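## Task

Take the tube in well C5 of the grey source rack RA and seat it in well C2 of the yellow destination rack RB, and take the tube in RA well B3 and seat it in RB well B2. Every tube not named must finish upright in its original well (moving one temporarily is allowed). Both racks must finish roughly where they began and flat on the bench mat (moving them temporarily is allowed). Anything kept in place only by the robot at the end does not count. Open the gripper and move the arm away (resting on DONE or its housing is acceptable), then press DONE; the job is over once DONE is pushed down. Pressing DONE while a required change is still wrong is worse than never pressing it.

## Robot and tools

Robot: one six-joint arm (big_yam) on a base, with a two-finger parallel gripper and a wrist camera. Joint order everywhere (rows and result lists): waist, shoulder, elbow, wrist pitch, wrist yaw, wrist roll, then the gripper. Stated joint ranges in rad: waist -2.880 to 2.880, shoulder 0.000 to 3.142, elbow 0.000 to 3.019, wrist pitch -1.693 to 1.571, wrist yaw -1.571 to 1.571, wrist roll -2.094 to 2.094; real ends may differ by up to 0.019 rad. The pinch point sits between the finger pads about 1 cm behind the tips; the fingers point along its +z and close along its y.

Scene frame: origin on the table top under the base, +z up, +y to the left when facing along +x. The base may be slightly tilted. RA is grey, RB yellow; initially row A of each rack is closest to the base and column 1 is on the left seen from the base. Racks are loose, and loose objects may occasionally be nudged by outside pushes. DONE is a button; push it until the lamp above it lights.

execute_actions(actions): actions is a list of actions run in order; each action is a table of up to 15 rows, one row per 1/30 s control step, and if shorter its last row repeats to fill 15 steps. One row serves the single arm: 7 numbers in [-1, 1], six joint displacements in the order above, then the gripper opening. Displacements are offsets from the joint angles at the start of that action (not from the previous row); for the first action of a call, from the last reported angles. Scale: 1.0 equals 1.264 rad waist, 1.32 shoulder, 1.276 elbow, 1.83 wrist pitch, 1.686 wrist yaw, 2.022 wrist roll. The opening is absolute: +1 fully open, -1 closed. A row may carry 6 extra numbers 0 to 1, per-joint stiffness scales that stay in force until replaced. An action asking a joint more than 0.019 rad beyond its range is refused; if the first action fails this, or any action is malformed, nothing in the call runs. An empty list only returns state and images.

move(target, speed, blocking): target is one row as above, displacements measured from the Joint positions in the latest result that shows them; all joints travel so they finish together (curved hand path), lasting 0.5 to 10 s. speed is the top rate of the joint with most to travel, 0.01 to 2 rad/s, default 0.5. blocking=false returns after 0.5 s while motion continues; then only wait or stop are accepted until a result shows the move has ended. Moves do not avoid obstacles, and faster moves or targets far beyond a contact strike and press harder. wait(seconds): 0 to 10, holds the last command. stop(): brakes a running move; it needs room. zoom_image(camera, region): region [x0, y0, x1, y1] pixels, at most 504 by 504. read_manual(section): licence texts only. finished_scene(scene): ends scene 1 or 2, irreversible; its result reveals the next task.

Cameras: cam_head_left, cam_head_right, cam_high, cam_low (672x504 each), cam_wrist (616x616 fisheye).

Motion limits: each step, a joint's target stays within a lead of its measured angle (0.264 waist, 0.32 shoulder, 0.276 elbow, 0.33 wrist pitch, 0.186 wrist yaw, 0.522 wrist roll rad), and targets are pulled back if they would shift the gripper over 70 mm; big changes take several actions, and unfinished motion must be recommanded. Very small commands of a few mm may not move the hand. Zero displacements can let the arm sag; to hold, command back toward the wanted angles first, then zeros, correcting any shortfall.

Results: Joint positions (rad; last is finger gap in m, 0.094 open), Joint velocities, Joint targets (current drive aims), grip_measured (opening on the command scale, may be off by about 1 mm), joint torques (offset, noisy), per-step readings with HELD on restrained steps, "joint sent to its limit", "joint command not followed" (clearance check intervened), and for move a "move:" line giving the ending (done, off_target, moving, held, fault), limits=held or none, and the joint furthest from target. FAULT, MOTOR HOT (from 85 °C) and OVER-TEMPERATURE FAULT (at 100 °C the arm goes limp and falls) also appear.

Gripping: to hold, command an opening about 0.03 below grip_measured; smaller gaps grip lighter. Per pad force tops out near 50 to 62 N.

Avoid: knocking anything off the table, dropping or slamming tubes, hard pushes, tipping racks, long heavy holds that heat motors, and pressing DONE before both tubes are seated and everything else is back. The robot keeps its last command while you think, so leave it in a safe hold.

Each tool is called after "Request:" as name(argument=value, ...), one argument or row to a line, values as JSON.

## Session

Request:
execute_actions(
  actions=[],
)

Scene clock: 0.00 s.
grip_measured=+1.000
Joint names: [waist, shoulder, elbow, wrist pitch, wrist yaw, wrist roll]
Joint positions: [-0.911  2.692  2.046  0.456  0.053  0.544  0.094]
Joint velocities: [-0.015 -0.005  0.002 -0.002  0.007  0.007  0.   ]
Joint torques (N m, as the arm reports them, + toward a larger angle): no reading
Joint targets: [-0.911 2.695 2.070 0.461 0.053 0.544]
Joint stiffness scale: [1. 1. 1. 1. 1. 1.]

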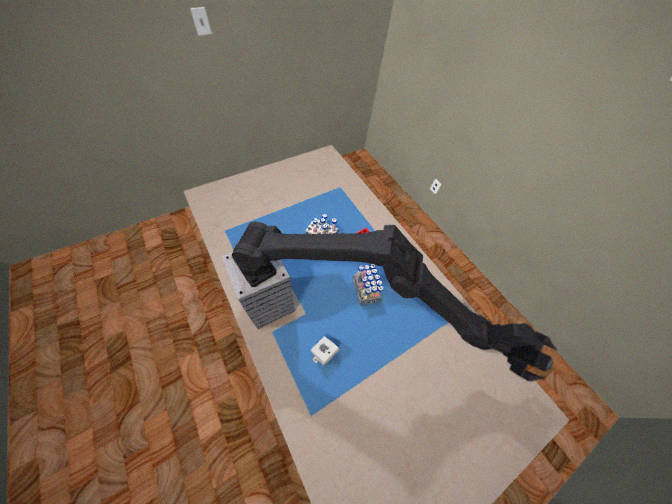

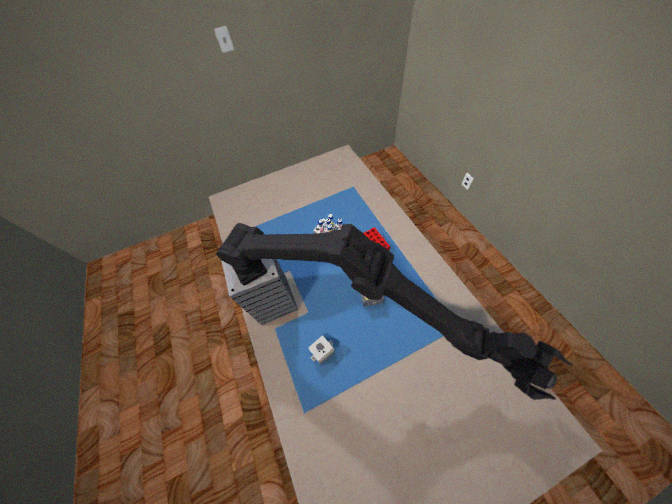

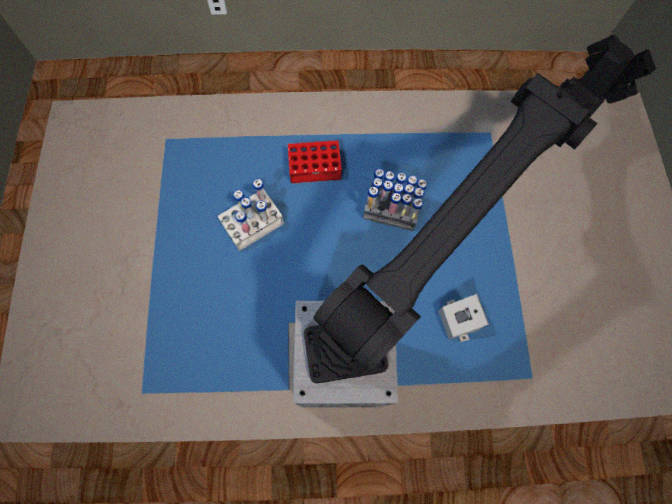

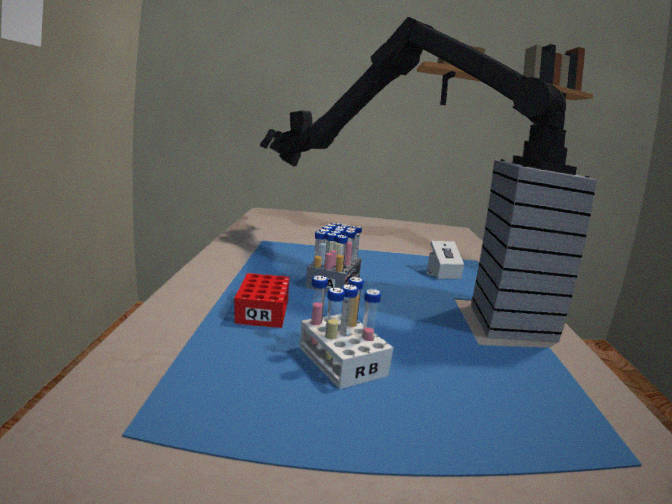

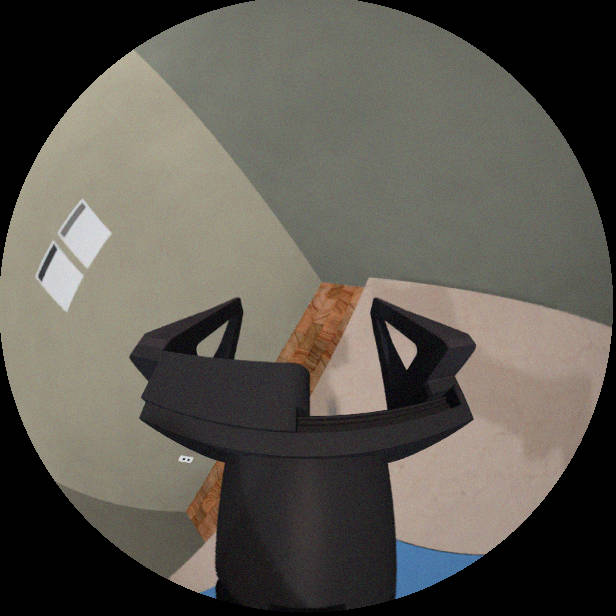

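Request:
move(
  target=[0.29,-0.495,-0.76,-0.595,-0.035,-0.27,-0.45],
  speed=0.6,
)

Request:
zoom_image(
  camera="cam_wrist",
  region=[210,200,410,360],
)

Scene clock: 7.03 s.
grip_measured=-0.449
Joint names: [waist, shoulder, elbow, wrist pitch, wrist yaw, wrist roll]
Joint positions: [-0.55   2.052  1.072 -0.62  -0.004  0.01   0.026]
Joint velocities: [-0.015 -0.005  0.012 -0.007  0.037 -0.081 -0.   ]
Joint torques (N m, as the arm reports them, + toward a larger angle): [ -1.17 -16.5    6.03   0.04  -0.18  -0.1 ]
Joint targets: [-0.544 2.038 1.076 -0.633 -0.006 -0.002]
Joint stiffness scale: [1. 1. 1. 1. 1. 1.]
move: done; limits=none; farthest joint: the shoulder, 0.013 radians from its target (0.653 radians at the start)

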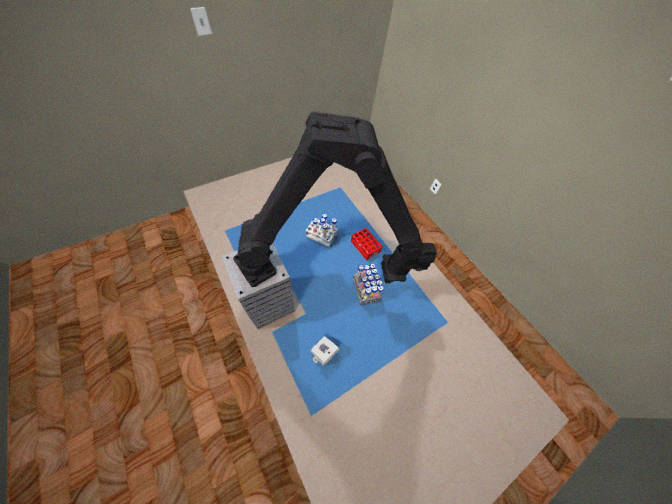

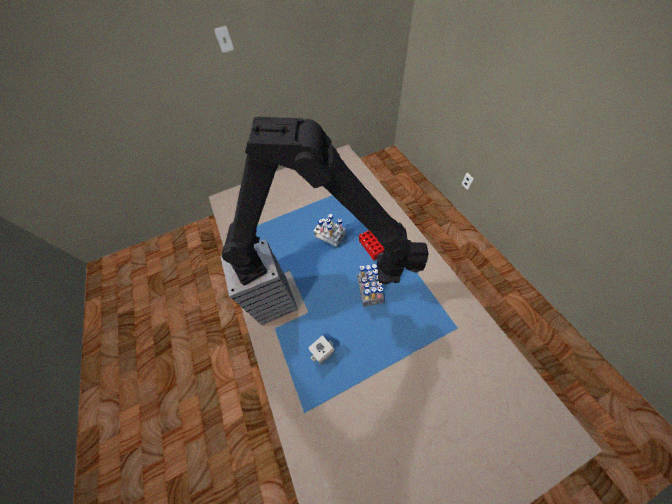

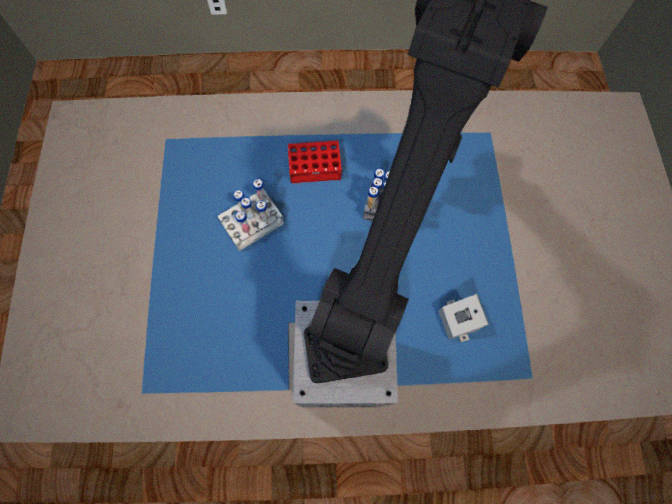

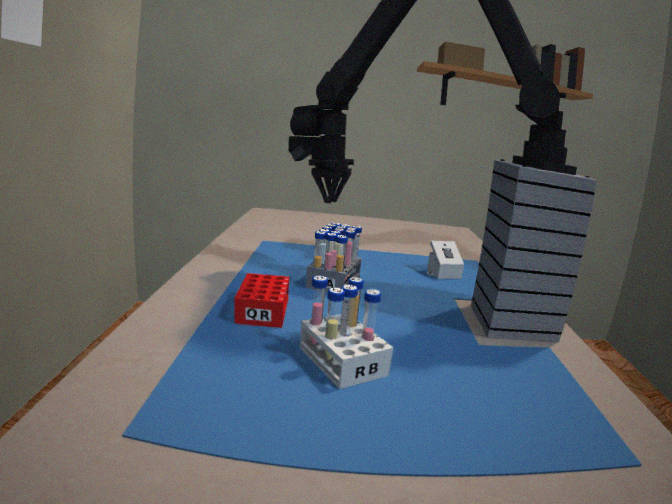

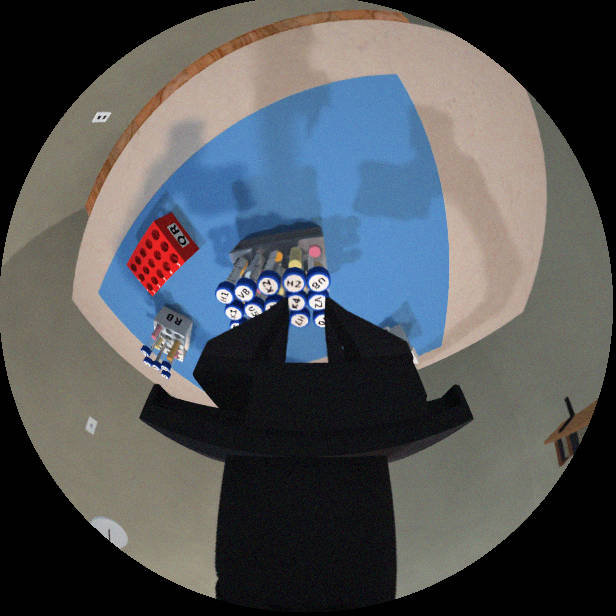

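Region (210, 200, 410, 360) of cam_wrist's 616x616 image, scaled by 2.520, with more detail than that image has; it fills the top 403 rows of this view, and the rest is white.

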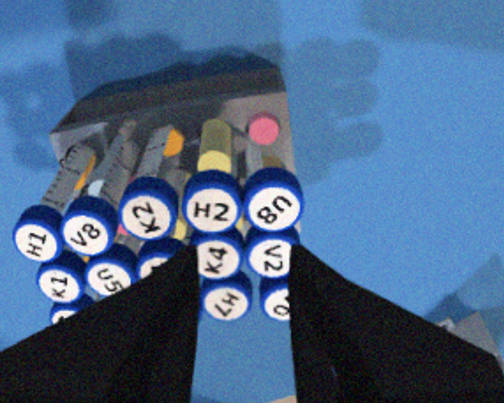

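Request:
move(
  target=[-0.033,0.058,-0.04,0.074,0,0.09,-0.5],
  speed=0.12,
)

Request:
zoom_image(
  camera="cam_wrist",
  region=[210,200,410,360],
)

Scene clock: 27.07 s.
grip_measured=-0.499
Joint names: [waist, shoulder, elbow, wrist pitch, wrist yaw, wrist roll]
Joint positions: [-0.578  2.11   1.025 -0.501 -0.004  0.18   0.024]
Joint velocities: [-0.005 -0.005 -0.002 -0.017  0.007 -0.022  0.002]
Joint torques (N m, as the arm reports them, + toward a larger angle): [ -3.44 -14.64   4.62   0.99  -0.15   0.14]
Joint targets: [-0.591 2.129 1.021 -0.485 -0.004 0.192]
Joint stiffness scale: [1. 1. 1. 1. 1. 1.]
move: done; limits=none; farthest joint: the shoulder, 0.019 radians from its target (0.076 radians at the start)

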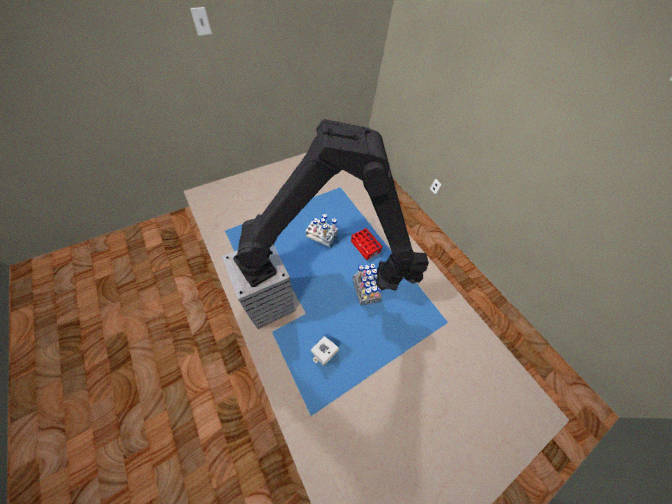

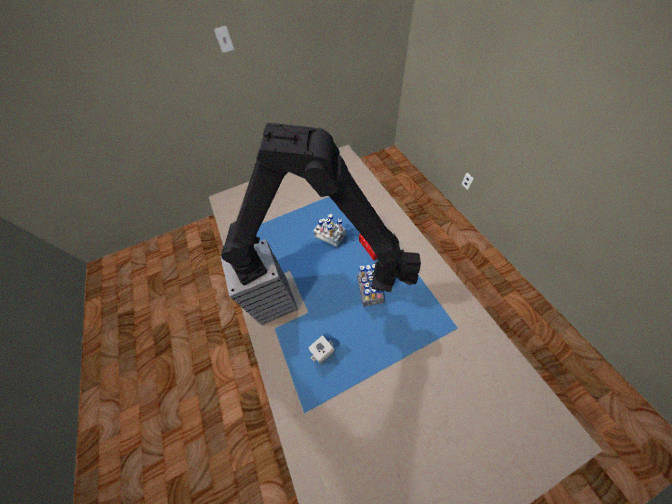

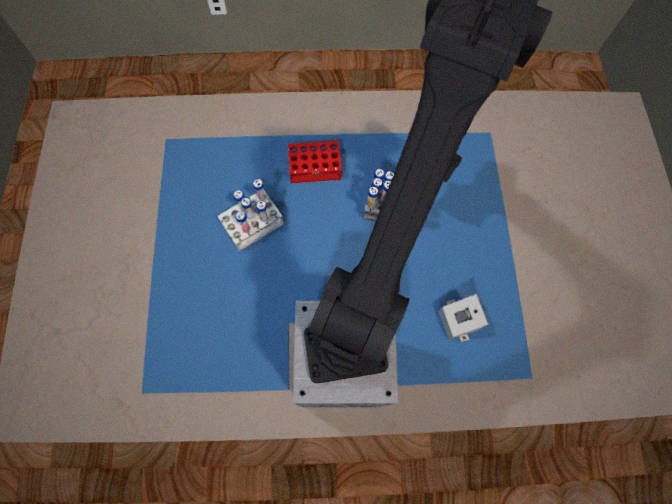

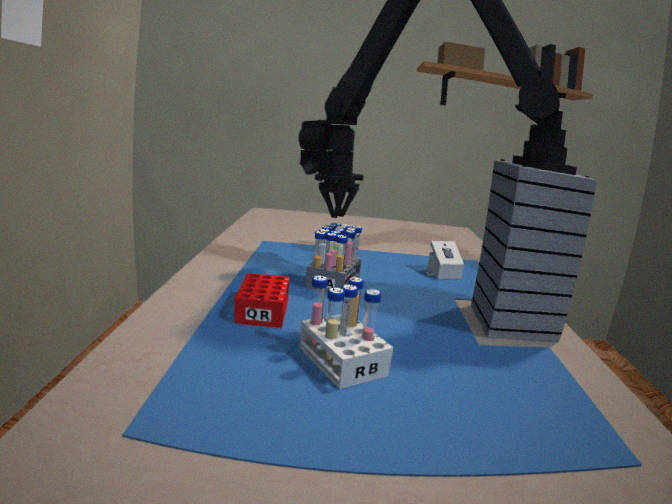

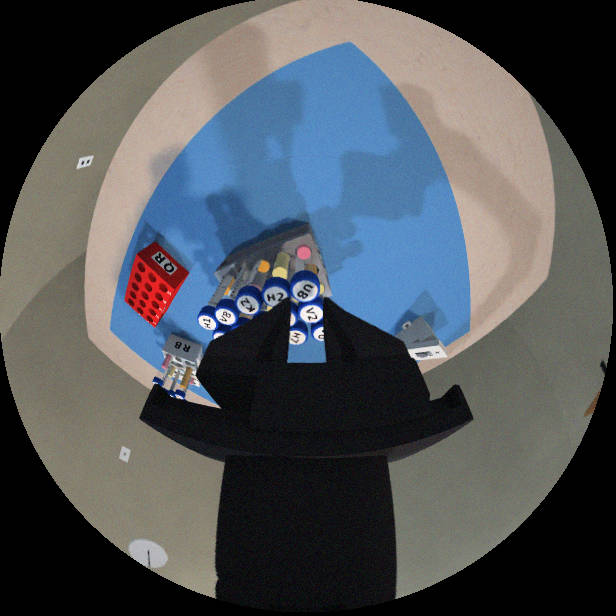

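Region (210, 200, 410, 360) of cam_wrist's 616x616 image, scaled by 2.520, with more detail than that image has; it fills the top 403 rows of this view, and the rest is white.

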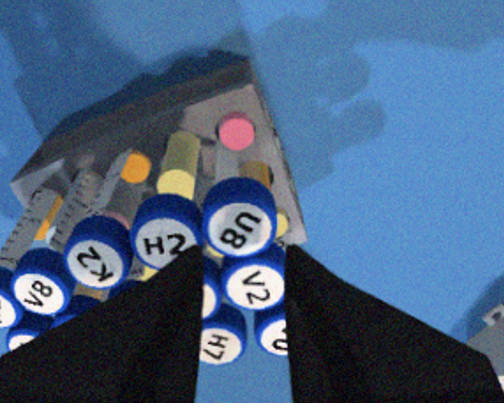

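Request:
move(
  target=[0,0.03,0,0.02,0,-0.195,-0.5],
  speed=0.3,
)

Request:
zoom_image(
  camera="cam_wrist",
  region=[210,200,410,360],
)

Request:
zoom_image(
  camera="cam_low",
  region=[290,180,400,290],
)

Scene clock: 35.53 s.
grip_measured=-0.499
Joint names: [waist, shoulder, elbow, wrist pitch, wrist yaw, wrist roll]
Joint positions: [-0.578  2.129  1.025 -0.48  -0.004 -0.202  0.024]
Joint velocities: [ 0.005 -0.005  0.002 -0.002  0.037  0.007 -0.001]
Joint torques (N m, as the arm reports them, + toward a larger angle): [ -1.34 -14.09   4.65   0.95  -0.18  -0.17]
Joint targets: [-0.578 2.149 1.025 -0.464 -0.004 -0.214]
Joint stiffness scale: [1. 1. 1. 1. 1. 1.]
move: off_target; limits=none; farthest joint: the shoulder, 0.021 radians from its target (0.040 radians at the start)

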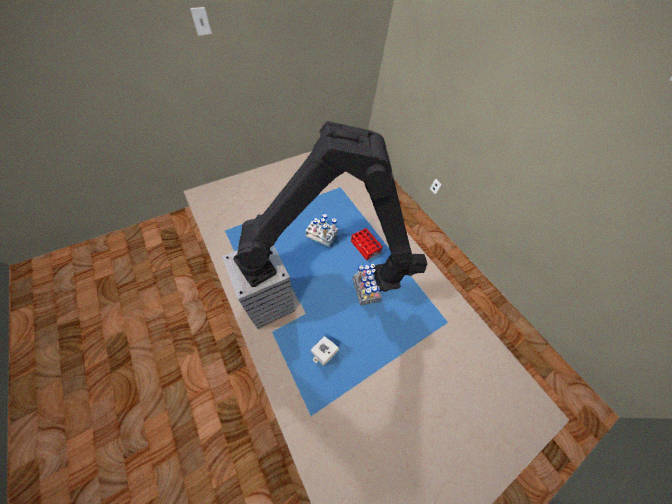

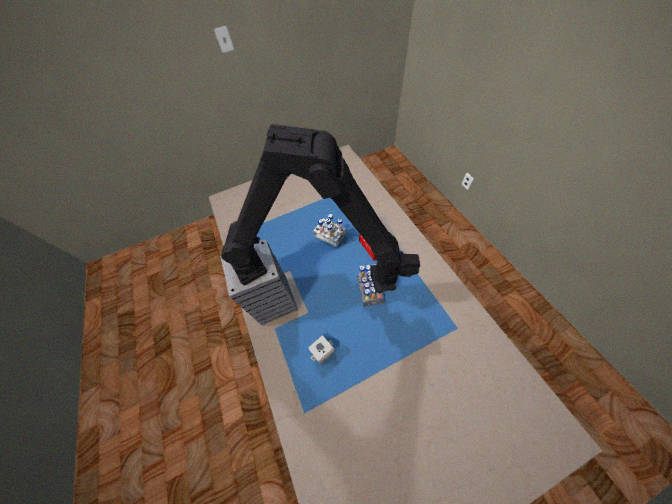

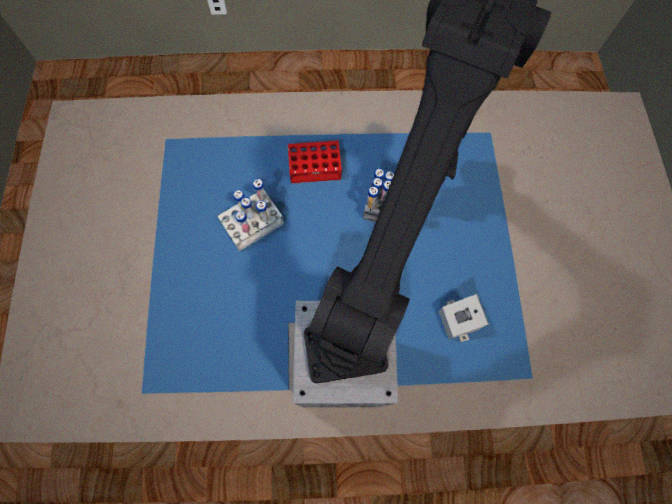

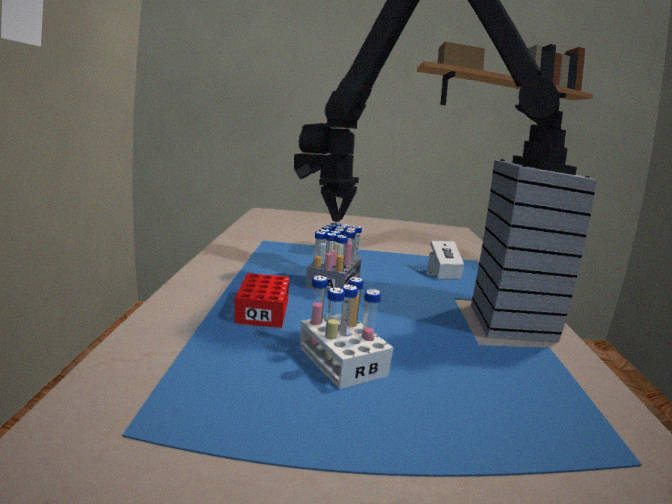

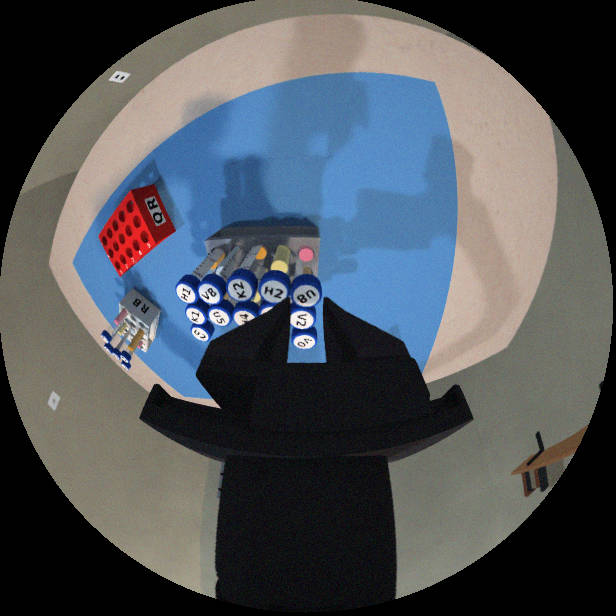

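Region (210, 200, 410, 360) of cam_wrist's 616x616 image, scaled by 2.520, with more detail than that image has; it fills the top 403 rows of this view, and the rest is white.

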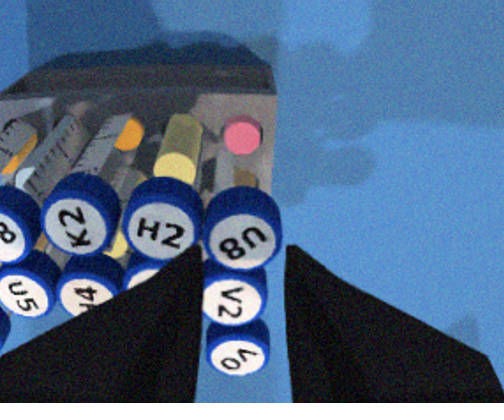

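Region (290, 180, 400, 290) of cam_low's 672x504 image, scaled by 4.582, with more detail than that image has.

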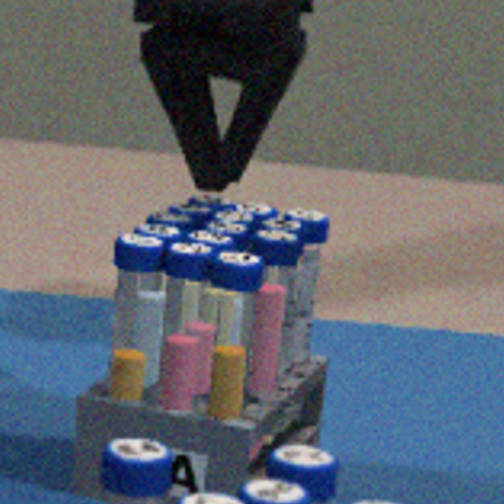

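Request:
move(
  target=[0,0,0,0,0,-0.395,-0.48],
  speed=0.6,
)

Request:
zoom_image(
  camera="cam_wrist",
  region=[210,200,410,360],
)

Scene clock: 43.17 s.
grip_measured=-0.481
Joint names: [waist, shoulder, elbow, wrist pitch, wrist yaw, wrist roll]
Joint positions: [-0.578  2.129  1.025 -0.48  -0.004 -0.988  0.024]
Joint velocities: [-0.005 -0.005 -0.002 -0.012 -0.007 -0.037 -0.001]
Joint torques (N m, as the arm reports them, + toward a larger angle): [ -1.98 -15.66   4.59   0.43  -0.23  -0.12]
Joint targets: [-0.578 2.129 1.025 -0.480 -0.004 -1.000]
Joint stiffness scale: [1. 1. 1. 1. 1. 1.]
move: done; limits=none; farthest joint: the wrist roll, 0.013 radians from its target (0.798 radians at the start)

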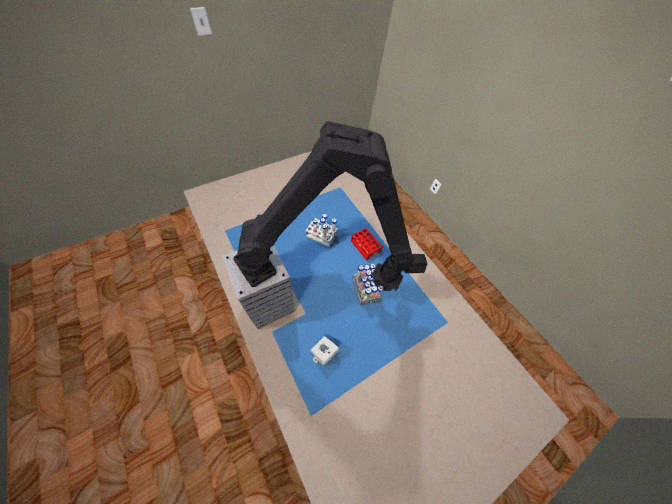

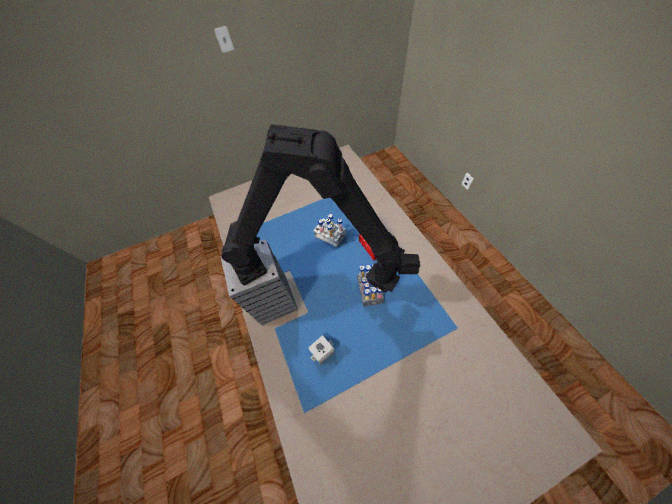

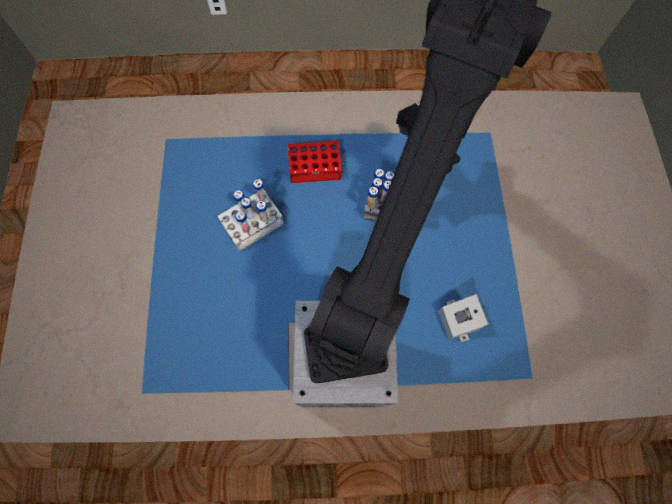

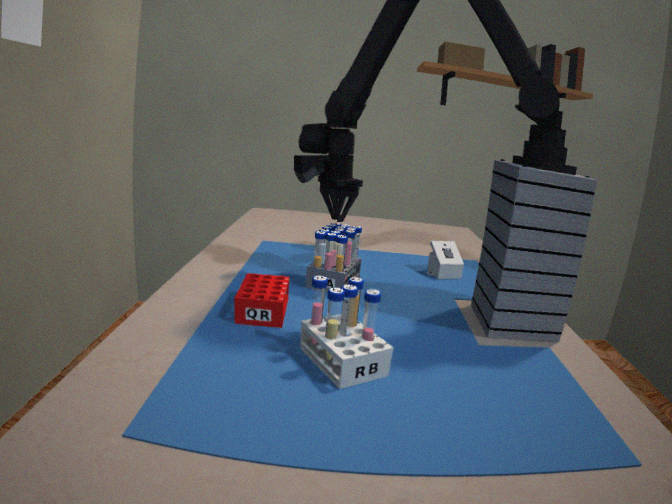

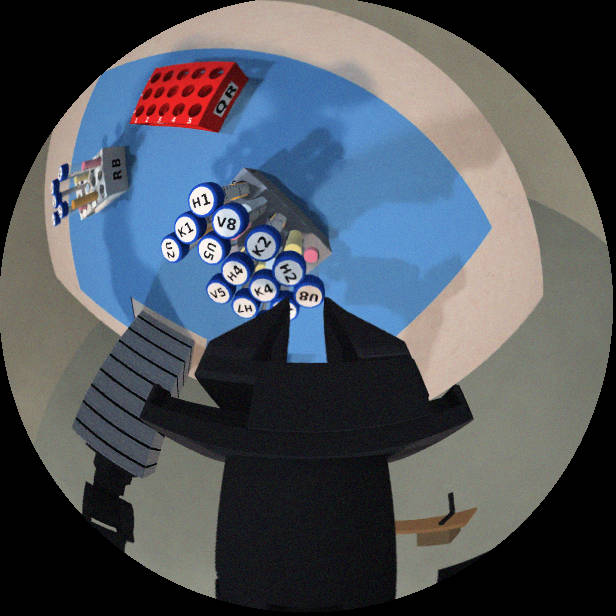

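Region (210, 200, 410, 360) of cam_wrist's 616x616 image, scaled by 2.520, with more detail than that image has; it fills the top 403 rows of this view, and the rest is white.

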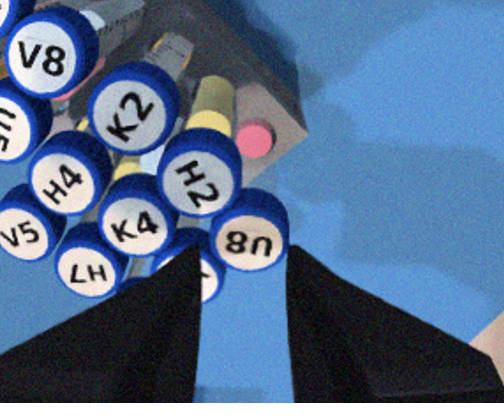

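Well centred. Try descending ~22 mm.

Request:
move(
  target=[0,0.055,0,0.045,0,0,-0.48],
  speed=0.03,
)

Request:
zoom_image(
  camera="cam_wrist",
  region=[210,200,410,360],
)

Scene clock: 50.37 s.
grip_measured=-0.481
Joint names: [waist, shoulder, elbow, wrist pitch, wrist yaw, wrist roll]
Joint positions: [-0.578  2.149  1.025 -0.428 -0.004 -0.989  0.024]
Joint velocities: [-0.005 -0.005 -0.007  0.007 -0.007  0.007 -0.   ]
Joint torques (N m, as the arm reports them, + toward a larger angle): [ -2.2  -11.46   4.59   1.37  -0.21  -0.06]
Joint targets: [-0.578 2.201 1.025 -0.398 -0.004 -0.988]
Joint stiffness scale: [1. 1. 1. 1. 1. 1.]
move: off_target; limits=none; farthest joint: the shoulder, 0.052 radians from its target (0.073 radians at the start)

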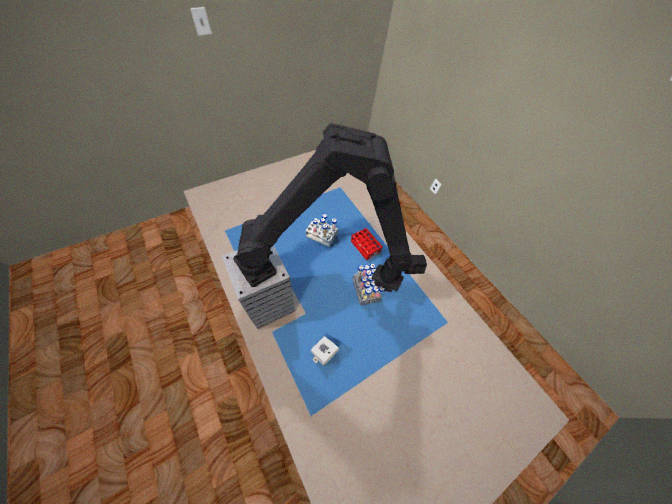

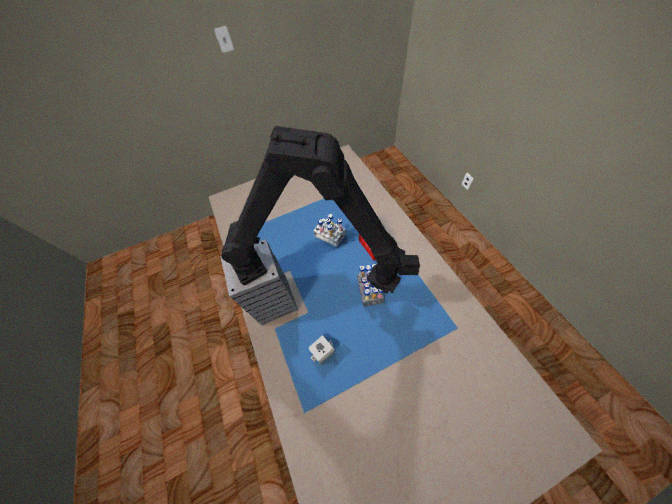

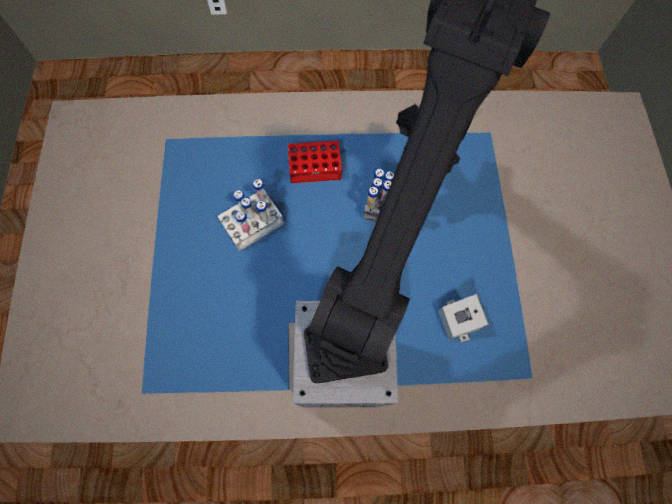

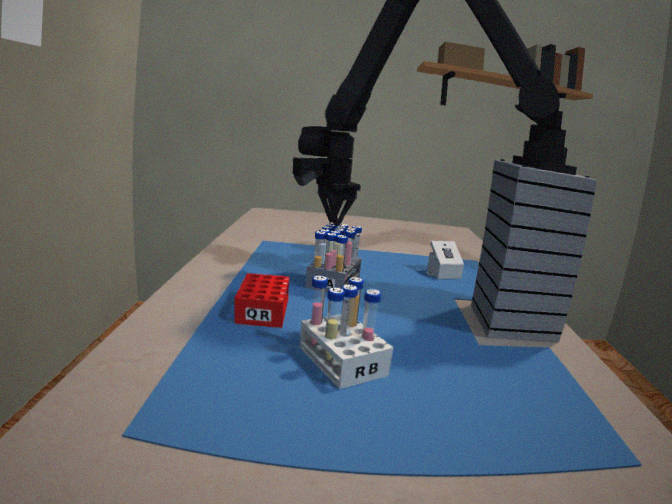

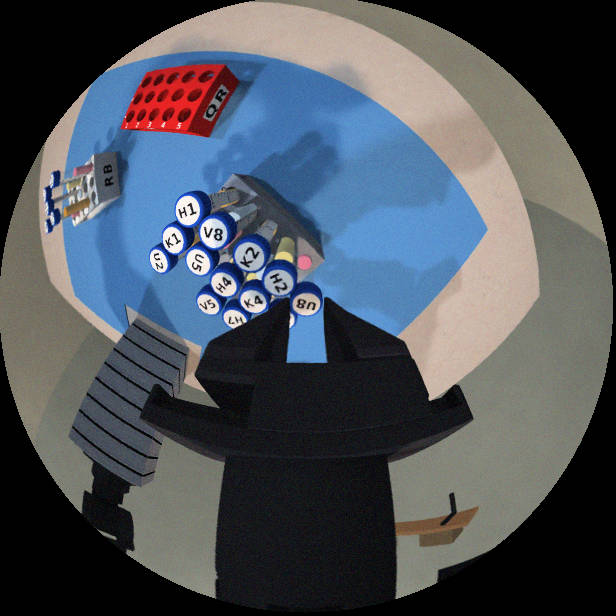

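Region (210, 200, 410, 360) of cam_wrist's 616x616 image, scaled by 2.520, with more detail than that image has; it fills the top 403 rows of this view, and the rest is white.

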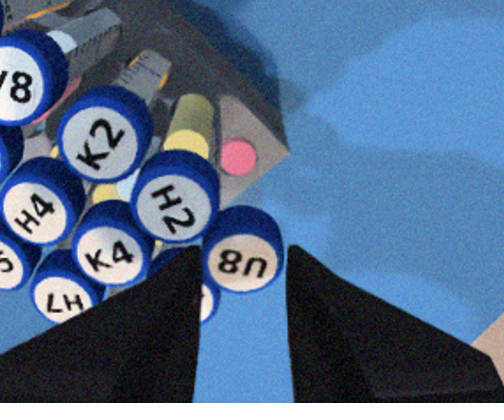

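Request:
move(
  target=[0.024,-0.02,0,0.012,0,0,-0.48],
  speed=0.03,
)

Request:
zoom_image(
  camera="cam_wrist",
  region=[210,200,410,360],
)

Scene clock: 62.43 s.
grip_measured=-0.481
Joint names: [waist, shoulder, elbow, wrist pitch, wrist yaw, wrist roll]
Joint positions: [-0.561  2.14   1.025 -0.422 -0.004 -0.989  0.024]
Joint velocities: [-0.005  0.005  0.012 -0.007  0.037  0.037 -0.001]
Joint torques (N m, as the arm reports them, + toward a larger angle): [ -1.58 -16.42   4.48   0.91  -0.21  -0.05]
Joint targets: [-0.548 2.123 1.025 -0.406 -0.004 -0.989]
Joint stiffness scale: [1. 1. 1. 1. 1. 1.]
move: done; limits=none; farthest joint: the shoulder, 0.017 radians from its target (0.027 radians at the start)

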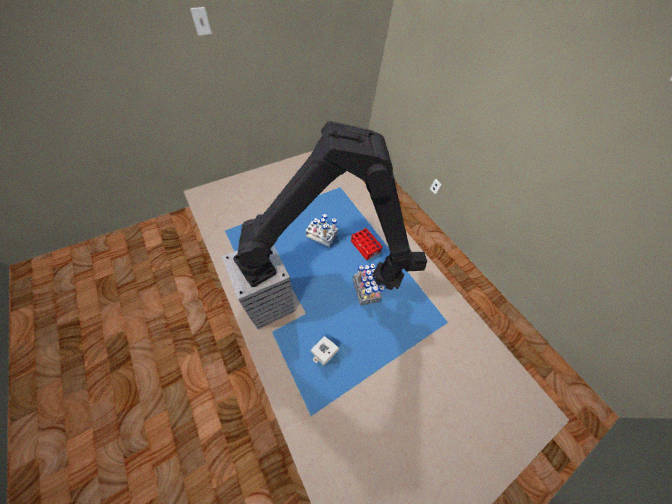

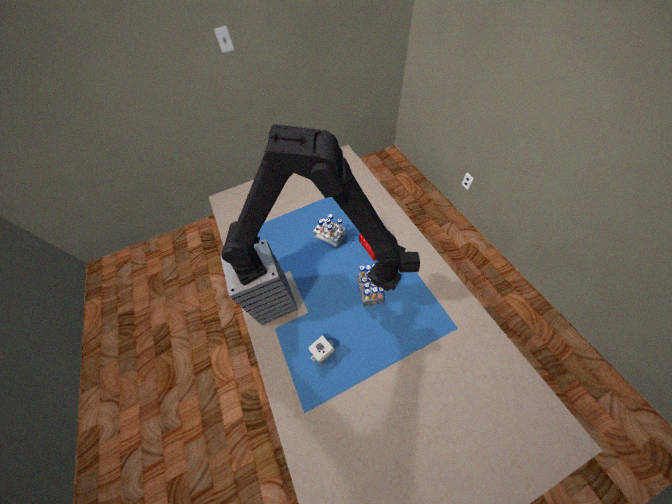

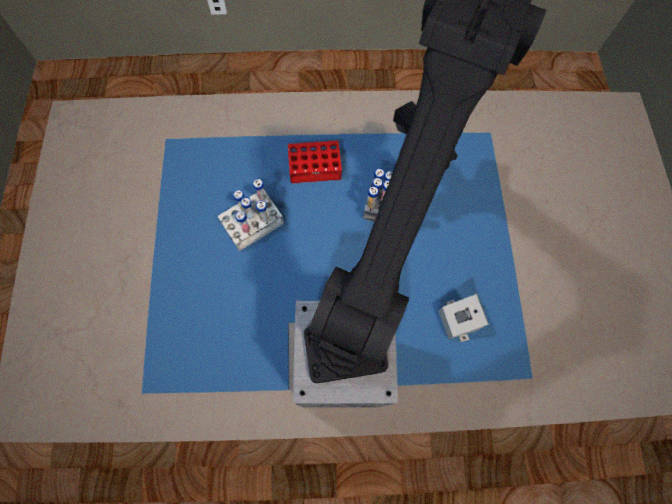

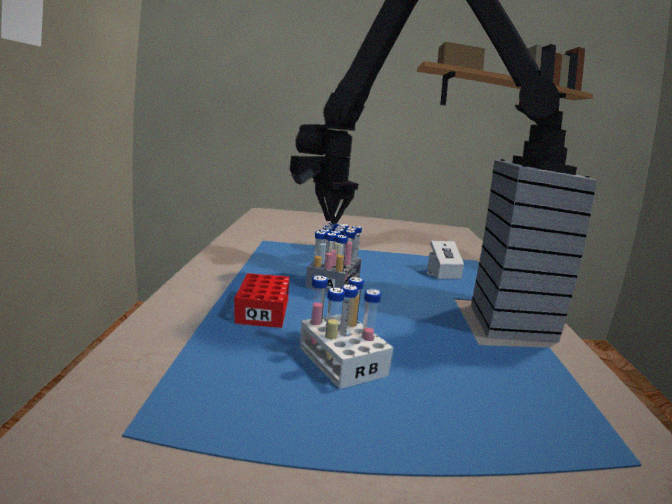

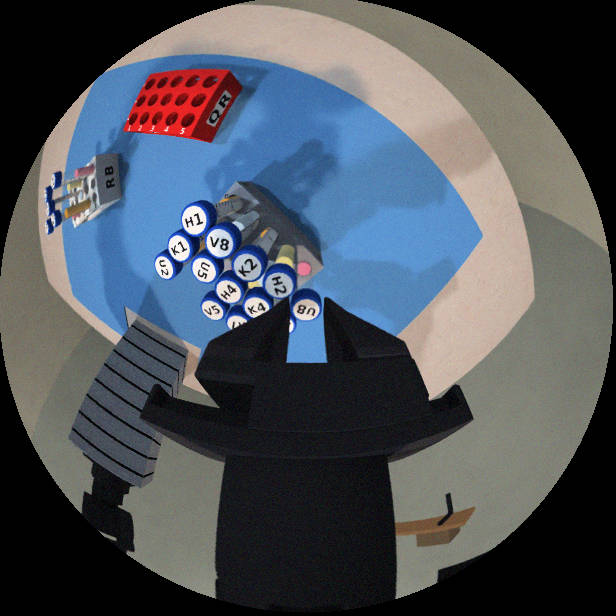

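Region (210, 200, 410, 360) of cam_wrist's 616x616 image, scaled by 2.520, with more detail than that image has; it fills the top 403 rows of this view, and the rest is white.

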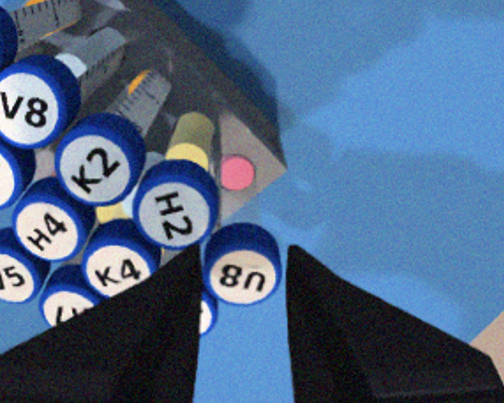

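Request:
move(
  target=[0,0.045,0,0.024,0,0,-0.48],
  speed=0.03,
)

Request:
zoom_image(
  camera="cam_wrist",
  region=[210,200,410,360],
)

Scene clock: 69.77 s.
grip_measured=-0.481
Joint names: [waist, shoulder, elbow, wrist pitch, wrist yaw, wrist roll]
Joint positions: [-0.561  2.147  1.025 -0.407 -0.002 -0.989  0.024]
Joint velocities: [-0.005 -0.015 -0.012 -0.007 -0.007  0.066  0.   ]
Joint torques (N m, as the arm reports them, + toward a larger angle): [ -2.81 -11.04   4.5    1.56  -0.33   0.01]
Joint targets: [-0.561 2.199 1.025 -0.379 -0.004 -0.989]
Joint stiffness scale: [1. 1. 1. 1. 1. 1.]
move: off_target; limits=none; farthest joint: the shoulder, 0.052 radians from its target (0.060 radians at the start)

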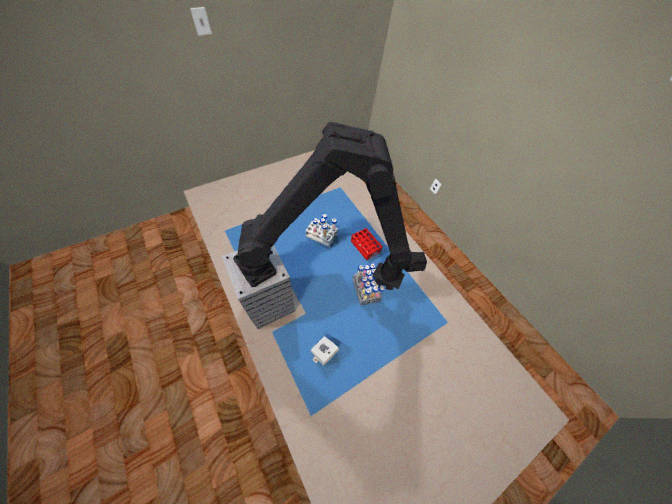

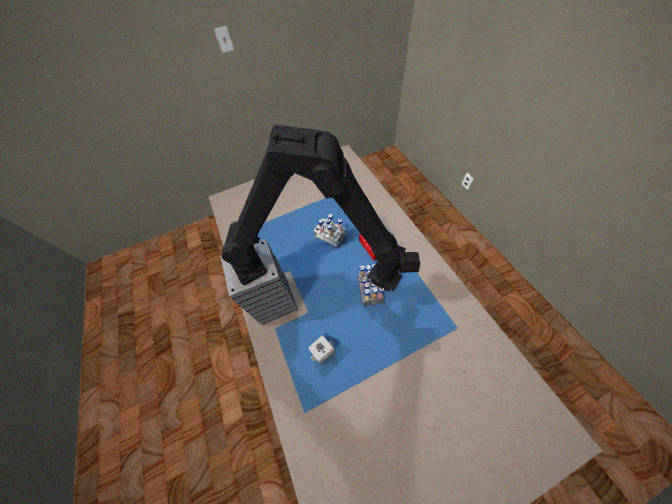

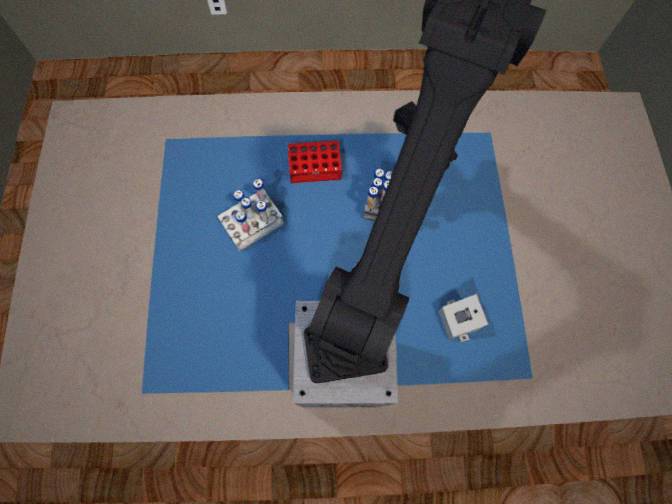

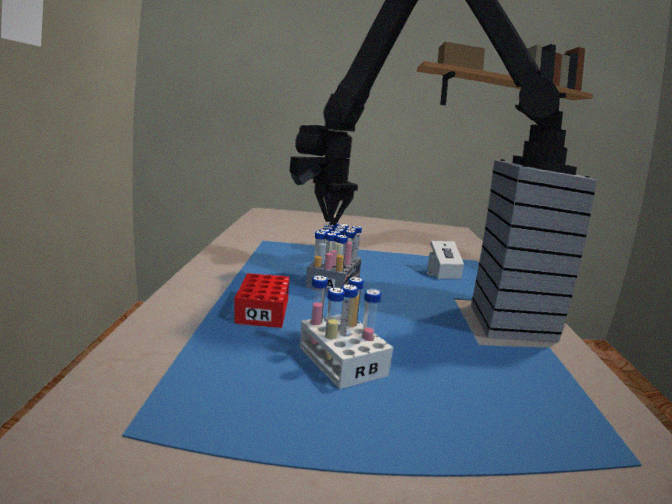

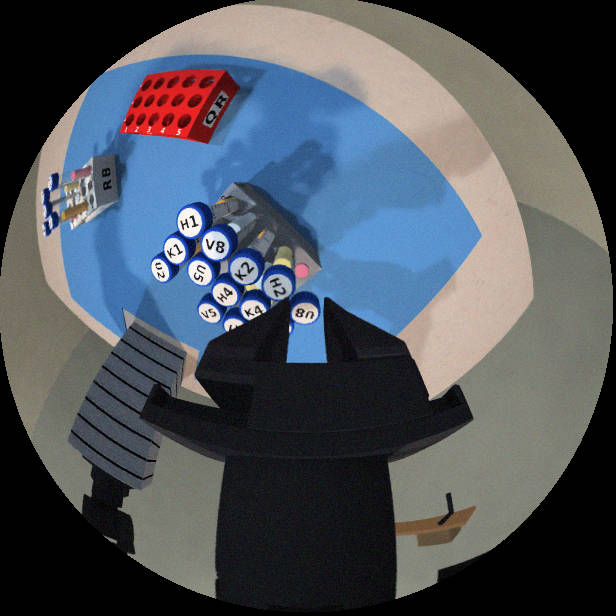

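Region (210, 200, 410, 360) of cam_wrist's 616x616 image, scaled by 2.520, with more detail than that image has; it fills the top 403 rows of this view, and the rest is white.

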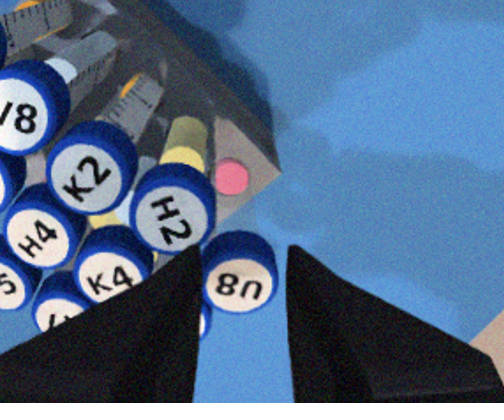

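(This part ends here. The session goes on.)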